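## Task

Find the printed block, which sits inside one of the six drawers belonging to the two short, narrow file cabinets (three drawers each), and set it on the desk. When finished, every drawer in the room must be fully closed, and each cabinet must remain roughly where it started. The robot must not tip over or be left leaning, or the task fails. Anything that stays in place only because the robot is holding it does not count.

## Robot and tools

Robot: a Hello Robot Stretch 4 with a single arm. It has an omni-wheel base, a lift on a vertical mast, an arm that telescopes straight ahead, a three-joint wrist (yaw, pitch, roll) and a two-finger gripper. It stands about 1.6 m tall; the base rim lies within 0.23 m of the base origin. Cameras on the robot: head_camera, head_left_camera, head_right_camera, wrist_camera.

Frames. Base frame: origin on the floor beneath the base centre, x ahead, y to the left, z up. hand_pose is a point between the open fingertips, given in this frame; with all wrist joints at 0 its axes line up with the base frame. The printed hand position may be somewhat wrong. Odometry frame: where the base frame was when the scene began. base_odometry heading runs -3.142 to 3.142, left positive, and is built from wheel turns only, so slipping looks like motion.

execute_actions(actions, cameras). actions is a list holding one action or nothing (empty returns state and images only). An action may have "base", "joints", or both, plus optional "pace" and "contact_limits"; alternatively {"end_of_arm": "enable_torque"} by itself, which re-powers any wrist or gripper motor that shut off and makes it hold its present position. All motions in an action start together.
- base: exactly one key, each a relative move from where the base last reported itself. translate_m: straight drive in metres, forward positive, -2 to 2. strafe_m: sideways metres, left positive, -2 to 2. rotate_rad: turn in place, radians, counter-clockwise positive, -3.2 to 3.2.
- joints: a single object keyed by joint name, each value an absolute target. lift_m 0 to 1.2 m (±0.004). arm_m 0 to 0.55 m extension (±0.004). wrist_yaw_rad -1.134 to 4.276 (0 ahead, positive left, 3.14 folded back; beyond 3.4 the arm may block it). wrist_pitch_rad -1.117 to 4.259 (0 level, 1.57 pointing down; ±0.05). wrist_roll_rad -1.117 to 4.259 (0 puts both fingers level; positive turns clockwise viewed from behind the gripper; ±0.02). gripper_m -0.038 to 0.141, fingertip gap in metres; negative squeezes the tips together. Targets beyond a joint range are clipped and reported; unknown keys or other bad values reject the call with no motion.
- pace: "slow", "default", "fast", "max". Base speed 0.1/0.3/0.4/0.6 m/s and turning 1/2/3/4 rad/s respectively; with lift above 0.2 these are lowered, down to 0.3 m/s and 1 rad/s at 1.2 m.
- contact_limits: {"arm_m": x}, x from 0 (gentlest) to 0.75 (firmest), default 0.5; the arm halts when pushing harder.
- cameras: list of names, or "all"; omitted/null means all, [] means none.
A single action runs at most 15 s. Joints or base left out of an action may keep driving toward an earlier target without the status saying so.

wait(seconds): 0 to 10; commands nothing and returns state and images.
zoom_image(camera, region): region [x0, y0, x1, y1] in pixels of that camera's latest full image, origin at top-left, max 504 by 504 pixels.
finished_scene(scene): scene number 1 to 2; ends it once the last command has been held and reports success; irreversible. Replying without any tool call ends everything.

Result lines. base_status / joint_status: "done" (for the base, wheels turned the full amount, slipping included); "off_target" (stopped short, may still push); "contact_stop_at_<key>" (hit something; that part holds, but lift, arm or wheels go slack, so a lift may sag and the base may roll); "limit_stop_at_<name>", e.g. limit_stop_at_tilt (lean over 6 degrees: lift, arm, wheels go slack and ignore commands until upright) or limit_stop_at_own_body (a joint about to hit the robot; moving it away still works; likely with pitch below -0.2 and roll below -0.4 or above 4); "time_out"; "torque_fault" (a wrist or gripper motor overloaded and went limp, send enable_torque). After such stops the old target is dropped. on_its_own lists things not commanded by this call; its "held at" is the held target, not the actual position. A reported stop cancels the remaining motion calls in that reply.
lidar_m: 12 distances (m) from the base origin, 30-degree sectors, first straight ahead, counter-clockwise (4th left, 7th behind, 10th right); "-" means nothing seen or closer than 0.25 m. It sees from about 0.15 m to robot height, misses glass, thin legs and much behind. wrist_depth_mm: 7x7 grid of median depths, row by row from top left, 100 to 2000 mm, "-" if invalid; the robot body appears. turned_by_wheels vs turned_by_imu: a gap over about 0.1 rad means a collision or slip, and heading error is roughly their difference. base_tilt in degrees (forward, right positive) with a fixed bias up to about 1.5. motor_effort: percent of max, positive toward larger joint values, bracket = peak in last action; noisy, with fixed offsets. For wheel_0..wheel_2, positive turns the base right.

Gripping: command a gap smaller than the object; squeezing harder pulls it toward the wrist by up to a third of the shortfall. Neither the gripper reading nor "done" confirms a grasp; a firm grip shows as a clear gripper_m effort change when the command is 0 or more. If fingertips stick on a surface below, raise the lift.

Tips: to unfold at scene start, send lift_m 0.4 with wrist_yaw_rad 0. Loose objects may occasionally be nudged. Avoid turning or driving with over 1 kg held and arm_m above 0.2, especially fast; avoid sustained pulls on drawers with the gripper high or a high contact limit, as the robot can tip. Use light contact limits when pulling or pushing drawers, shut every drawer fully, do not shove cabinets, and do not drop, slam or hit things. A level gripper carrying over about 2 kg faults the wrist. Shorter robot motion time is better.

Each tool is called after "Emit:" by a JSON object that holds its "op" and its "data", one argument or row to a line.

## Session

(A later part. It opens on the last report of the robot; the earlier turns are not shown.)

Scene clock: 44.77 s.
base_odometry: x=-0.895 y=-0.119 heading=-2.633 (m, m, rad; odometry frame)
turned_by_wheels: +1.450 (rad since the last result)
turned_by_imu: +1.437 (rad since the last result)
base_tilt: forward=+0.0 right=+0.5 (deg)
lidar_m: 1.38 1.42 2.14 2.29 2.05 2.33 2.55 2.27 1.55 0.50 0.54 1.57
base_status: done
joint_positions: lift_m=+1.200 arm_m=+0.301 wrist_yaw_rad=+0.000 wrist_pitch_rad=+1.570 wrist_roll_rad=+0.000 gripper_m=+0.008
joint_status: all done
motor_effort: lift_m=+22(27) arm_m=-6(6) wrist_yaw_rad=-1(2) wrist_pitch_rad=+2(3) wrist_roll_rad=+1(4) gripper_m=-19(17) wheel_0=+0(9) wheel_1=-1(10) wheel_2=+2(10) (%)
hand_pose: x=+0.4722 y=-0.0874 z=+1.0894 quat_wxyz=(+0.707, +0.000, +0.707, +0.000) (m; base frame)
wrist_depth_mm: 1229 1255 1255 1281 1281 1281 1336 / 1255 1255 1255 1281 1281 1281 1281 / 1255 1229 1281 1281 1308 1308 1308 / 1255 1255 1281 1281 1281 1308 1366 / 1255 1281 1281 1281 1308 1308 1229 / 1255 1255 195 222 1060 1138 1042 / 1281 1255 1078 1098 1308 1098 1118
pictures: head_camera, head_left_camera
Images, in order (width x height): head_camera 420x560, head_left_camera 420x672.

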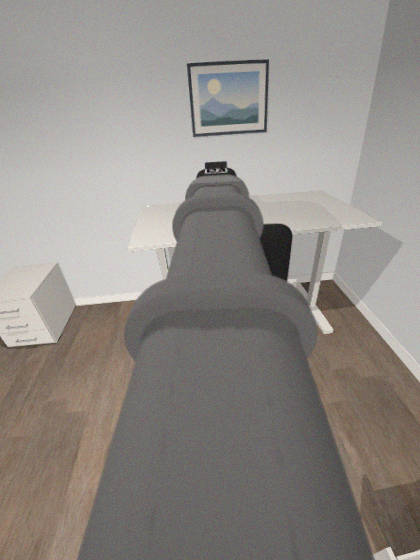

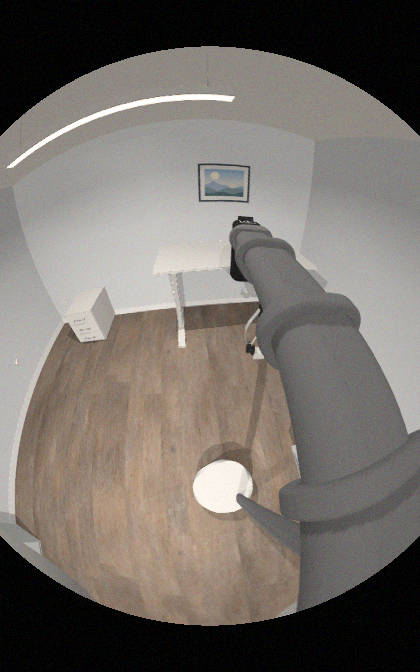

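Emit:
{"op": "execute_actions", "data": {
  "actions": [
    {"base":{"translate_m":0.88},"joints":{"arm_m":0.54,"wrist_pitch_rad":0.9},"pace":"fast"}
  ],
  "cameras": ["wrist_camera"]
}}

Emit:
{"op": "execute_actions", "data": {
  "actions": [
    {"joints":{"wrist_pitch_rad":1.57}}
  ],
  "cameras": ["wrist_camera"]
}}

Scene clock: 49.53 s.
base_odometry: x=-1.664 y=-0.548 heading=-2.633 (m, m, rad; odometry frame)
turned_by_wheels: +0.000 (rad since the last result)
turned_by_imu: -0.006 (rad since the last result)
base_tilt: forward=+0.0 right=+0.6 (deg)
lidar_m: 0.51 0.50 0.68 2.39 2.43 2.62 3.56 0.82 0.92 1.29 0.88 0.56
base_status: done
joint_positions: lift_m=+1.200 arm_m=+0.539 wrist_yaw_rad=+0.000 wrist_pitch_rad=+0.902 wrist_roll_rad=+0.000 gripper_m=+0.008
joint_status: all done
motor_effort: lift_m=+22(22) arm_m=+5(6) wrist_yaw_rad=-1(0) wrist_pitch_rad=-4(12) wrist_roll_rad=+1(0) gripper_m=-19(19) wheel_0=+1(4) wheel_1=+3(8) wheel_2=-1(11) (%)
hand_pose: x=+0.8889 y=-0.0874 z=+1.1516 quat_wxyz=(+0.900, +0.000, +0.436, +0.000) (m; base frame)
wrist_depth_mm: 539 564 585 609 627 640 668 / 603 615 627 647 668 683 707 / 554 559 564 574 585 591 603 / 488 500 508 512 521 530 535 / 442 455 459 462 469 477 480 / 407 410 195 222 413 430 433 / 375 370 382 379 384 394 402
pictures: wrist_camera
Images, in order (width x height): wrist_camera 616x392.

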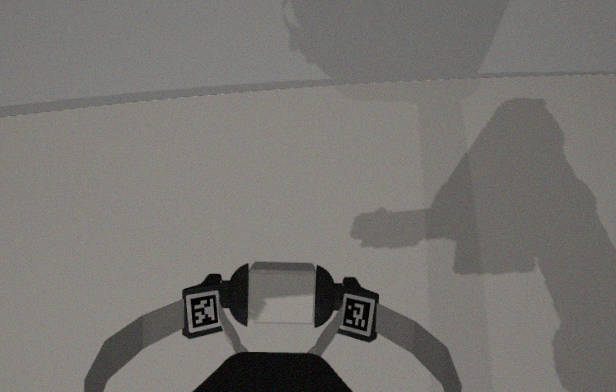

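Scene clock: 50.47 s.
base_odometry: x=-1.664 y=-0.548 heading=-2.633 (m, m, rad; odometry frame)
turned_by_wheels: +0.000 (rad since the last result)
turned_by_imu: +0.000 (rad since the last result)
base_tilt: forward=+0.0 right=+0.5 (deg)
lidar_m: 0.50 0.50 0.66 2.40 2.43 2.64 3.61 0.80 0.90 1.28 0.92 0.53
base_status: not commanded
joint_positions: lift_m=+1.200 arm_m=+0.539 wrist_yaw_rad=+0.000 wrist_pitch_rad=+1.569 wrist_roll_rad=+0.000 gripper_m=+0.008
joint_status: all done
motor_effort: lift_m=+22(22) arm_m=+5(5) wrist_yaw_rad=+0(1) wrist_pitch_rad=+3(6) wrist_roll_rad=+1(1) gripper_m=-20(18) wheel_0=+1(2) wheel_1=+3(3) wheel_2=-2(2) (%)
hand_pose: x=+0.7103 y=-0.0874 z=+1.0894 quat_wxyz=(+0.708, +0.000, +0.707, +0.000) (m; base frame)
wrist_depth_mm: 349 351 353 359 364 368 370 / 349 353 357 359 364 370 373 / 351 353 359 362 368 370 373 / 353 355 359 362 366 375 377 / 353 355 359 366 368 375 377 / 355 357 195 222 366 375 377 / 355 355 362 364 370 375 1336
pictures: wrist_camera
Images, in order (width x height): wrist_camera 616x392.

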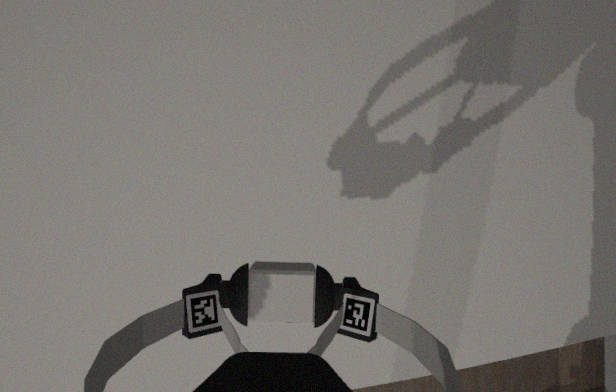

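Emit:
{"op": "execute_actions", "data": {
  "actions": [
    {"base":{"translate_m":0.07},"joints":{"lift_m":1.088},"pace":"slow"}
  ],
  "cameras": []
}}

Emit:
{"op": "execute_actions", "data": {
  "actions": [
    {"joints":{"gripper_m":0.07}}
  ],
  "cameras": ["wrist_camera"]
}}

Emit:
{"op": "execute_actions", "data": {
  "actions": [
    {"joints":{"lift_m":1.15}}
  ],
  "cameras": []
}}

Emit:
{"op": "execute_actions", "data": {
  "actions": [
    {"base":{"translate_m":-0.84},"joints":{"arm_m":0.0},"pace":"fast"}
  ],
  "cameras": []
}}

Emit:
{"op": "execute_actions", "data": {
  "actions": [
    {"base":{"strafe_m":0.2},"joints":{"lift_m":0.147,"wrist_pitch_rad":0,"gripper_m":0.03},"pace":"fast"}
  ],
  "cameras": ["head_camera"]
}}

Emit:
{"op": "execute_actions", "data": {
  "actions": [
    {"base":{"rotate_rad":-1.45}}
  ],
  "cameras": ["head_camera","wrist_camera"]
}}

Scene clock: 53.03 s.
base_odometry: x=-1.725 y=-0.582 heading=-2.633 (m, m, rad; odometry frame)
turned_by_wheels: +0.001 (rad since the last result)
turned_by_imu: -0.001 (rad since the last result)
base_tilt: forward=+0.0 right=+0.6 (deg)
lidar_m: 0.44 0.45 0.56 2.41 2.45 2.69 3.52 0.90 0.99 1.29 0.80 0.52
base_status: done
joint_positions: lift_m=+1.088 arm_m=+0.539 wrist_yaw_rad=+0.000 wrist_pitch_rad=+1.570 wrist_roll_rad=+0.000 gripper_m=+0.008
joint_status: all done
motor_effort: lift_m=+14(19) arm_m=+5(5) wrist_yaw_rad=-1(0) wrist_pitch_rad=+2(3) wrist_roll_rad=+1(1) gripper_m=-16(18) wheel_0=+5(6) wheel_1=+4(7) wheel_2=-2(8) (%)
hand_pose: x=+0.7103 y=-0.0874 z=+0.9781 quat_wxyz=(+0.708, +0.000, +0.707, +0.000) (m; base frame)
wrist_depth_mm: 243 246 248 250 253 255 257 / 243 246 249 251 253 256 258 / 244 246 249 252 255 257 260 / 244 248 250 253 255 258 262 / 246 248 250 253 257 259 262 / 248 248 195 222 256 260 263 / 248 250 252 254 257 262 264
pictures: none
No camera images: the call's "cameras" was empty. Leave "cameras" out to get every camera's image.

Scene clock: 54.43 s.
base_odometry: x=-1.725 y=-0.582 heading=-2.633 (m, m, rad; odometry frame)
turned_by_wheels: +0.000 (rad since the last result)
turned_by_imu: +0.000 (rad since the last result)
base_tilt: forward=+0.1 right=+0.5 (deg)
lidar_m: 0.45 0.47 0.56 2.40 2.43 2.68 3.50 0.90 1.03 1.27 0.79 0.50
base_status: not commanded
joint_positions: lift_m=+1.088 arm_m=+0.539 wrist_yaw_rad=+0.000 wrist_pitch_rad=+1.570 wrist_roll_rad=+0.000 gripper_m=+0.070
joint_status: all done
motor_effort: lift_m=+14(14) arm_m=+5(5) wrist_yaw_rad=+0(1) wrist_pitch_rad=+0(0) wrist_roll_rad=+1(1) gripper_m=-4(17) wheel_0=+5(5) wheel_1=+4(4) wheel_2=-2(2) (%)
hand_pose: x=+0.7101 y=-0.0874 z=+0.9781 quat_wxyz=(+0.707, +0.000, +0.707, +0.000) (m; base frame)
wrist_depth_mm: 242 245 246 250 252 256 257 / 243 246 249 252 253 256 259 / 245 247 250 253 255 257 258 / 245 249 250 253 256 258 262 / 246 250 250 253 256 258 262 / 247 248 224 225 219 260 263 / 248 249 252 160 257 262 265
pictures: wrist_camera
Images, in order (width x height): wrist_camera 616x392.

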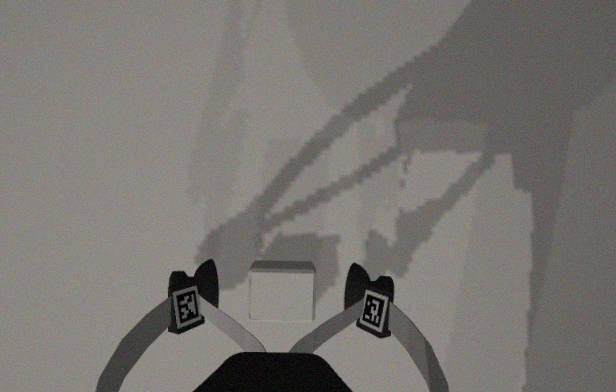

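Scene clock: 55.63 s.
base_odometry: x=-1.725 y=-0.582 heading=-2.633 (m, m, rad; odometry frame)
turned_by_wheels: +0.000 (rad since the last result)
turned_by_imu: +0.000 (rad since the last result)
base_tilt: forward=+0.0 right=+0.5 (deg)
lidar_m: 0.43 0.42 0.57 2.40 2.46 2.69 3.51 0.88 1.02 1.29 0.81 0.51
base_status: not commanded
joint_positions: lift_m=+1.150 arm_m=+0.539 wrist_yaw_rad=+0.000 wrist_pitch_rad=+1.570 wrist_roll_rad=+0.000 gripper_m=+0.070
joint_status: all done
motor_effort: lift_m=+22(23) arm_m=+5(5) wrist_yaw_rad=-1(0) wrist_pitch_rad=+0(0) wrist_roll_rad=-1(0) gripper_m=-1(3) wheel_0=+5(5) wheel_1=+4(4) wheel_2=-3(2) (%)
hand_pose: x=+0.7101 y=-0.0874 z=+1.0394 quat_wxyz=(+0.707, +0.000, +0.707, +0.000) (m; base frame)
wrist_depth_mm: 303 304 307 310 314 317 320 / 301 304 309 312 315 319 320 / 303 306 310 312 315 320 322 / 303 307 310 314 317 320 324 / 304 309 312 314 319 322 325 / 307 307 287 315 219 324 325 / 307 309 312 160 320 324 329
pictures: none
No camera images: the call's "cameras" was empty. Leave "cameras" out to get every camera's image.

Scene clock: 59.77 s.
base_odometry: x=-0.991 y=-0.173 heading=-2.633 (m, m, rad; odometry frame)
turned_by_wheels: +0.000 (rad since the last result)
turned_by_imu: +0.003 (rad since the last result)
base_tilt: forward=+0.0 right=+0.5 (deg)
lidar_m: 1.25 1.27 1.98 2.30 2.11 2.35 2.66 2.27 0.53 0.50 1.42 1.43
base_status: done
joint_positions: lift_m=+1.150 arm_m=+0.001 wrist_yaw_rad=+0.000 wrist_pitch_rad=+1.570 wrist_roll_rad=+0.000 gripper_m=+0.070
joint_status: all done
motor_effort: lift_m=+22(23) arm_m=-5(7) wrist_yaw_rad=-1(2) wrist_pitch_rad=+1(1) wrist_roll_rad=+0(1) gripper_m=-3(4) wheel_0=-2(8) wheel_1=-3(7) wheel_2=-1(11) (%)
hand_pose: x=+0.1720 y=-0.0874 z=+1.0394 quat_wxyz=(+0.707, +0.000, +0.707, +0.000) (m; base frame)
wrist_depth_mm: 1182 1205 1229 1255 1229 1255 1255 / 1182 1182 1229 1229 1255 1255 1281 / 1182 1205 1229 1229 1255 1255 1281 / 1205 1229 1229 1255 1255 1255 1229 / 1205 1229 1042 1042 1255 1042 1060 / 1182 1229 1042 1042 219 1060 1060 / 1205 1229 1229 160 1255 1060 1281
pictures: none
No camera images: the call's "cameras" was empty. Leave "cameras" out to get every camera's image.

Scene clock: 63.37 s.
base_odometry: x=-0.894 y=-0.347 heading=-2.633 (m, m, rad; odometry frame)
turned_by_wheels: +0.000 (rad since the last result)
turned_by_imu: -0.001 (rad since the last result)
base_tilt: forward=+0.0 right=+0.5 (deg)
lidar_m: 1.23 1.83 1.91 2.11 1.97 2.14 2.66 2.59 0.76 0.67 1.61 1.35
base_status: done
joint_positions: lift_m=+0.147 arm_m=+0.001 wrist_yaw_rad=+0.000 wrist_pitch_rad=+0.003 wrist_roll_rad=+0.000 gripper_m=+0.030
joint_status: all done
motor_effort: lift_m=+14(23) arm_m=-5(5) wrist_yaw_rad=-1(0) wrist_pitch_rad=-8(12) wrist_roll_rad=+0(0) gripper_m=-2(3) wheel_0=-3(9) wheel_1=+1(11) wheel_2=+0(0) (%)
hand_pose: x=+0.4603 y=-0.0874 z=+0.3247 quat_wxyz=(+1.000, +0.000, +0.001, +0.000) (m; base frame)
wrist_depth_mm: 1661 1661 1308 1336 1308 1281 1397 / 1576 1708 1756 1808 1863 - 1756 / 1661 1708 1808 1863 1863 - 1708 / 1661 1661 1808 1808 1983 - 1708 / 1618 1708 1808 1808 1863 1808 1661 / 1098 1138 194 1008 1182 1182 1160 / 788 732 788 759 750 831 831
pictures: head_camera
Images, in order (width x height): head_camera 420x560.

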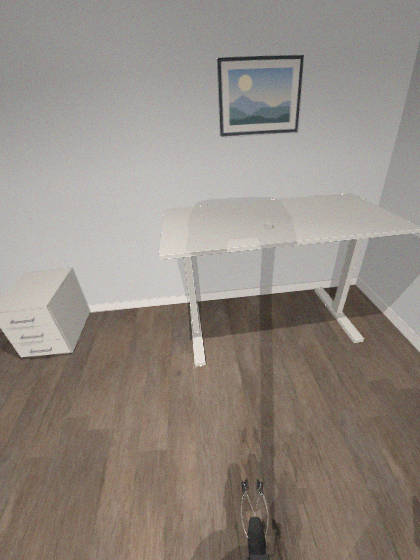

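Scene clock: 65.37 s.
base_odometry: x=-0.894 y=-0.348 heading=+2.200 (m, m, rad; odometry frame)
turned_by_wheels: -1.449 (rad since the last result)
turned_by_imu: -1.437 (rad since the last result)
base_tilt: forward=+0.0 right=+0.5 (deg)
lidar_m: 0.70 1.66 1.32 1.24 1.84 2.20 2.11 1.98 2.42 2.65 2.26 0.71
base_status: done
joint_positions: lift_m=+0.147 arm_m=+0.001 wrist_yaw_rad=+0.000 wrist_pitch_rad=+0.003 wrist_roll_rad=+0.000 gripper_m=+0.030
joint_status: not commanded
motor_effort: lift_m=+15(15) arm_m=-5(5) wrist_yaw_rad=+0(1) wrist_pitch_rad=-7(7) wrist_roll_rad=-1(1) gripper_m=-3(5) wheel_0=+4(9) wheel_1=+3(9) wheel_2=+3(9) (%)
hand_pose: x=+0.4603 y=-0.0875 z=+0.3247 quat_wxyz=(+1.000, +0.000, +0.001, +0.000) (m; base frame)
wrist_depth_mm: 1308 1308 1336 1336 1336 1366 1397 / 1308 1281 1336 1336 1366 1366 1397 / 1308 1308 1308 809 1336 1366 1397 / 1308 1336 809 820 842 1397 1430 / 1308 1336 488 500 512 521 1430 / 1078 1098 194 500 512 1008 1138 / 798 732 788 759 750 809 842
pictures: head_camera, wrist_camera
Images, in order (width x height): head_camera 420x560, wrist_camera 616x392.

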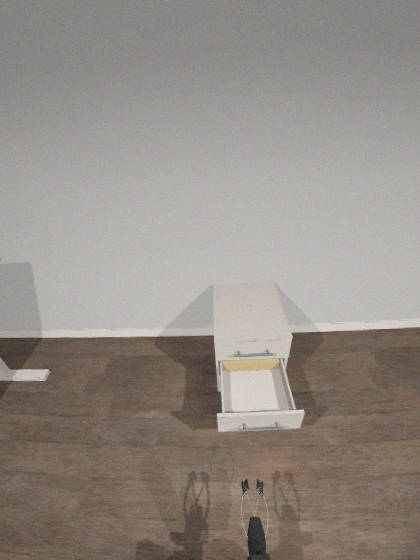

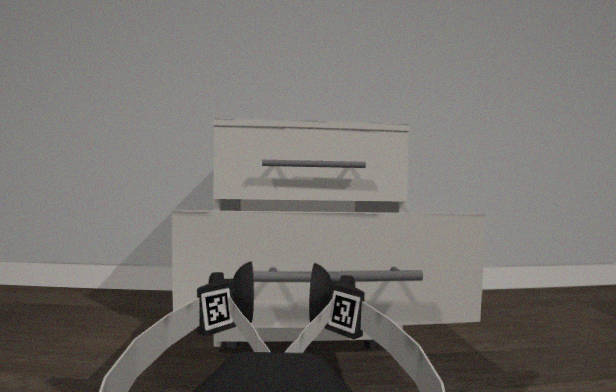

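Emit:
{"op": "execute_actions", "data": {
  "actions": [
    {"base":{"translate_m":0.22}}
  ],
  "cameras": []
}}

Emit:
{"op": "execute_actions", "data": {
  "actions": [
    {"joints":{"arm_m":0.42},"pace":"slow","contact_limits":{"arm_m":0.15}}
  ],
  "cameras": ["wrist_camera"]
}}

Emit:
{"op": "execute_actions", "data": {
  "actions": [
    {"joints":{"arm_m":0.25},"pace":"fast"}
  ],
  "cameras": ["wrist_camera","head_camera"]
}}

Scene clock: 68.00 s.
base_odometry: x=-1.023 y=-0.170 heading=+2.201 (m, m, rad; odometry frame)
turned_by_wheels: +0.000 (rad since the last result)
turned_by_imu: -0.002 (rad since the last result)
base_tilt: forward=+0.0 right=+0.4 (deg)
lidar_m: 0.49 1.39 1.32 1.25 1.33 2.19 2.34 2.18 2.73 2.63 1.94 0.51
base_status: done
joint_positions: lift_m=+0.147 arm_m=+0.001 wrist_yaw_rad=+0.000 wrist_pitch_rad=+0.003 wrist_roll_rad=+0.000 gripper_m=+0.030
joint_status: not commanded
motor_effort: lift_m=+15(15) arm_m=-5(5) wrist_yaw_rad=-1(0) wrist_pitch_rad=-7(6) wrist_roll_rad=-1(1) gripper_m=-5(3) wheel_0=+2(4) wheel_1=+2(6) wheel_2=+1(10) (%)
hand_pose: x=+0.4603 y=-0.0874 z=+0.3247 quat_wxyz=(+1.000, +0.000, +0.001, +0.000) (m; base frame)
wrist_depth_mm: 1078 1098 1118 1160 1160 1182 1182 / 1078 1098 1138 1138 1138 1182 1182 / 1098 1098 597 603 621 1182 1182 / 1098 1118 603 609 621 1160 1182 / 1098 272 277 282 287 293 300 / 1078 272 195 281 286 294 300 / 788 271 277 246 255 277 300
pictures: none
No camera images: the call's "cameras" was empty. Leave "cameras" out to get every camera's image.

Scene clock: 72.70 s.
base_odometry: x=-1.023 y=-0.170 heading=+2.201 (m, m, rad; odometry frame)
turned_by_wheels: +0.000 (rad since the last result)
turned_by_imu: -0.002 (rad since the last result)
base_tilt: forward=+0.0 right=+0.5 (deg)
lidar_m: 0.81 1.42 1.31 1.24 1.35 2.20 2.32 2.18 2.72 2.63 1.94 0.83
base_status: not commanded
joint_positions: lift_m=+0.147 arm_m=+0.375 wrist_yaw_rad=+0.000 wrist_pitch_rad=+0.002 wrist_roll_rad=+0.000 gripper_m=+0.030
joint_status: arm_m contact_stop (moved +0.374 of +0.419)
on_its_own: arm_m is slack since a contact_stop (your +0.420 is given up)
motor_effort: lift_m=+15(15) arm_m=+0(14) wrist_yaw_rad=-1(26) wrist_pitch_rad=-4(6) wrist_roll_rad=+0(0) gripper_m=-5(4) wheel_0=+2(2) wheel_1=+2(2) wheel_2=-2(5) (%)
contact_limits: arm_m 0.15
hand_pose: x=+0.8339 y=-0.0874 z=+0.3249 quat_wxyz=(+1.000, +0.000, +0.001, +0.000) (m; base frame)
wrist_depth_mm: 488 234 238 243 246 250 254 / 233 235 238 242 246 251 254 / 234 237 240 245 248 252 256 / 236 238 241 246 249 254 257 / 236 238 242 247 251 254 258 / 236 239 195 246 252 257 260 / 715 238 244 213 214 230 260
pictures: wrist_camera
Images, in order (width x height): wrist_camera 616x392.

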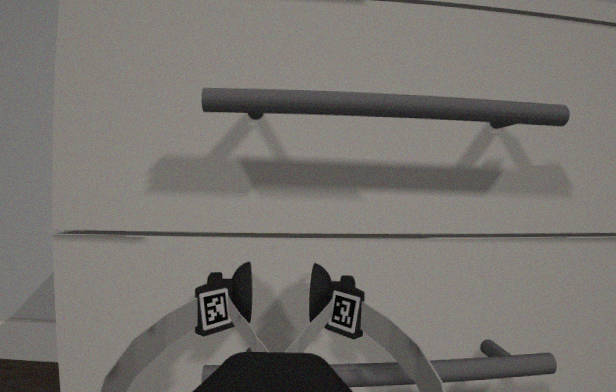

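not run: a stop came earlier in this reply.

Emit:
{"op": "execute_actions", "data": {
  "actions": [
    {"joints":{"arm_m":0.3},"pace":"fast"}
  ],
  "cameras": ["wrist_camera"]
}}

Emit:
{"op": "finished_scene", "data": {
  "scene": 2
}}

Scene clock: 73.93 s.
base_odometry: x=-1.023 y=-0.170 heading=+2.201 (m, m, rad; odometry frame)
turned_by_wheels: +0.000 (rad since the last result)
turned_by_imu: +0.000 (rad since the last result)
base_tilt: forward=+0.0 right=+0.5 (deg)
lidar_m: 0.80 1.44 1.31 1.25 1.31 2.16 2.32 2.19 2.69 2.62 1.95 0.82
base_status: not commanded
joint_positions: lift_m=+0.147 arm_m=+0.301 wrist_yaw_rad=+0.000 wrist_pitch_rad=+0.002 wrist_roll_rad=+0.000 gripper_m=+0.030
joint_status: all done
motor_effort: lift_m=+15(15) arm_m=-6(6) wrist_yaw_rad=+0(2) wrist_pitch_rad=-5(6) wrist_roll_rad=-1(1) gripper_m=-6(3) wheel_0=+2(2) wheel_1=+2(2) wheel_2=-3(2) (%)
hand_pose: x=+0.7604 y=-0.0875 z=+0.3248 quat_wxyz=(+1.000, +0.000, +0.001, +0.000) (m; base frame)
wrist_depth_mm: 820 304 307 315 322 332 878 / 809 307 312 317 322 329 332 / 820 307 312 314 322 327 334 / 820 309 314 319 324 329 336 / 820 309 315 320 324 330 336 / 831 310 194 282 325 332 342 / 788 312 317 319 327 334 340
pictures: wrist_camera
Images, in order (width x height): wrist_camera 616x392.

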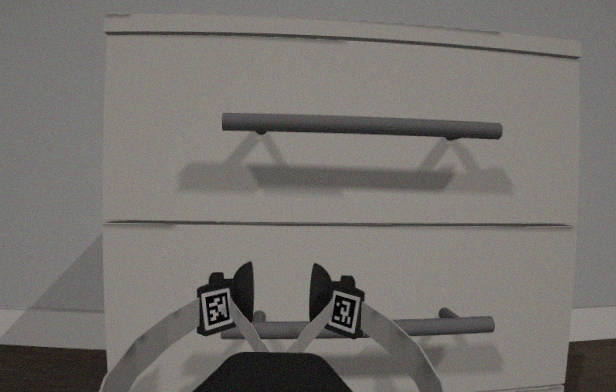

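The scene is finished: the task was done.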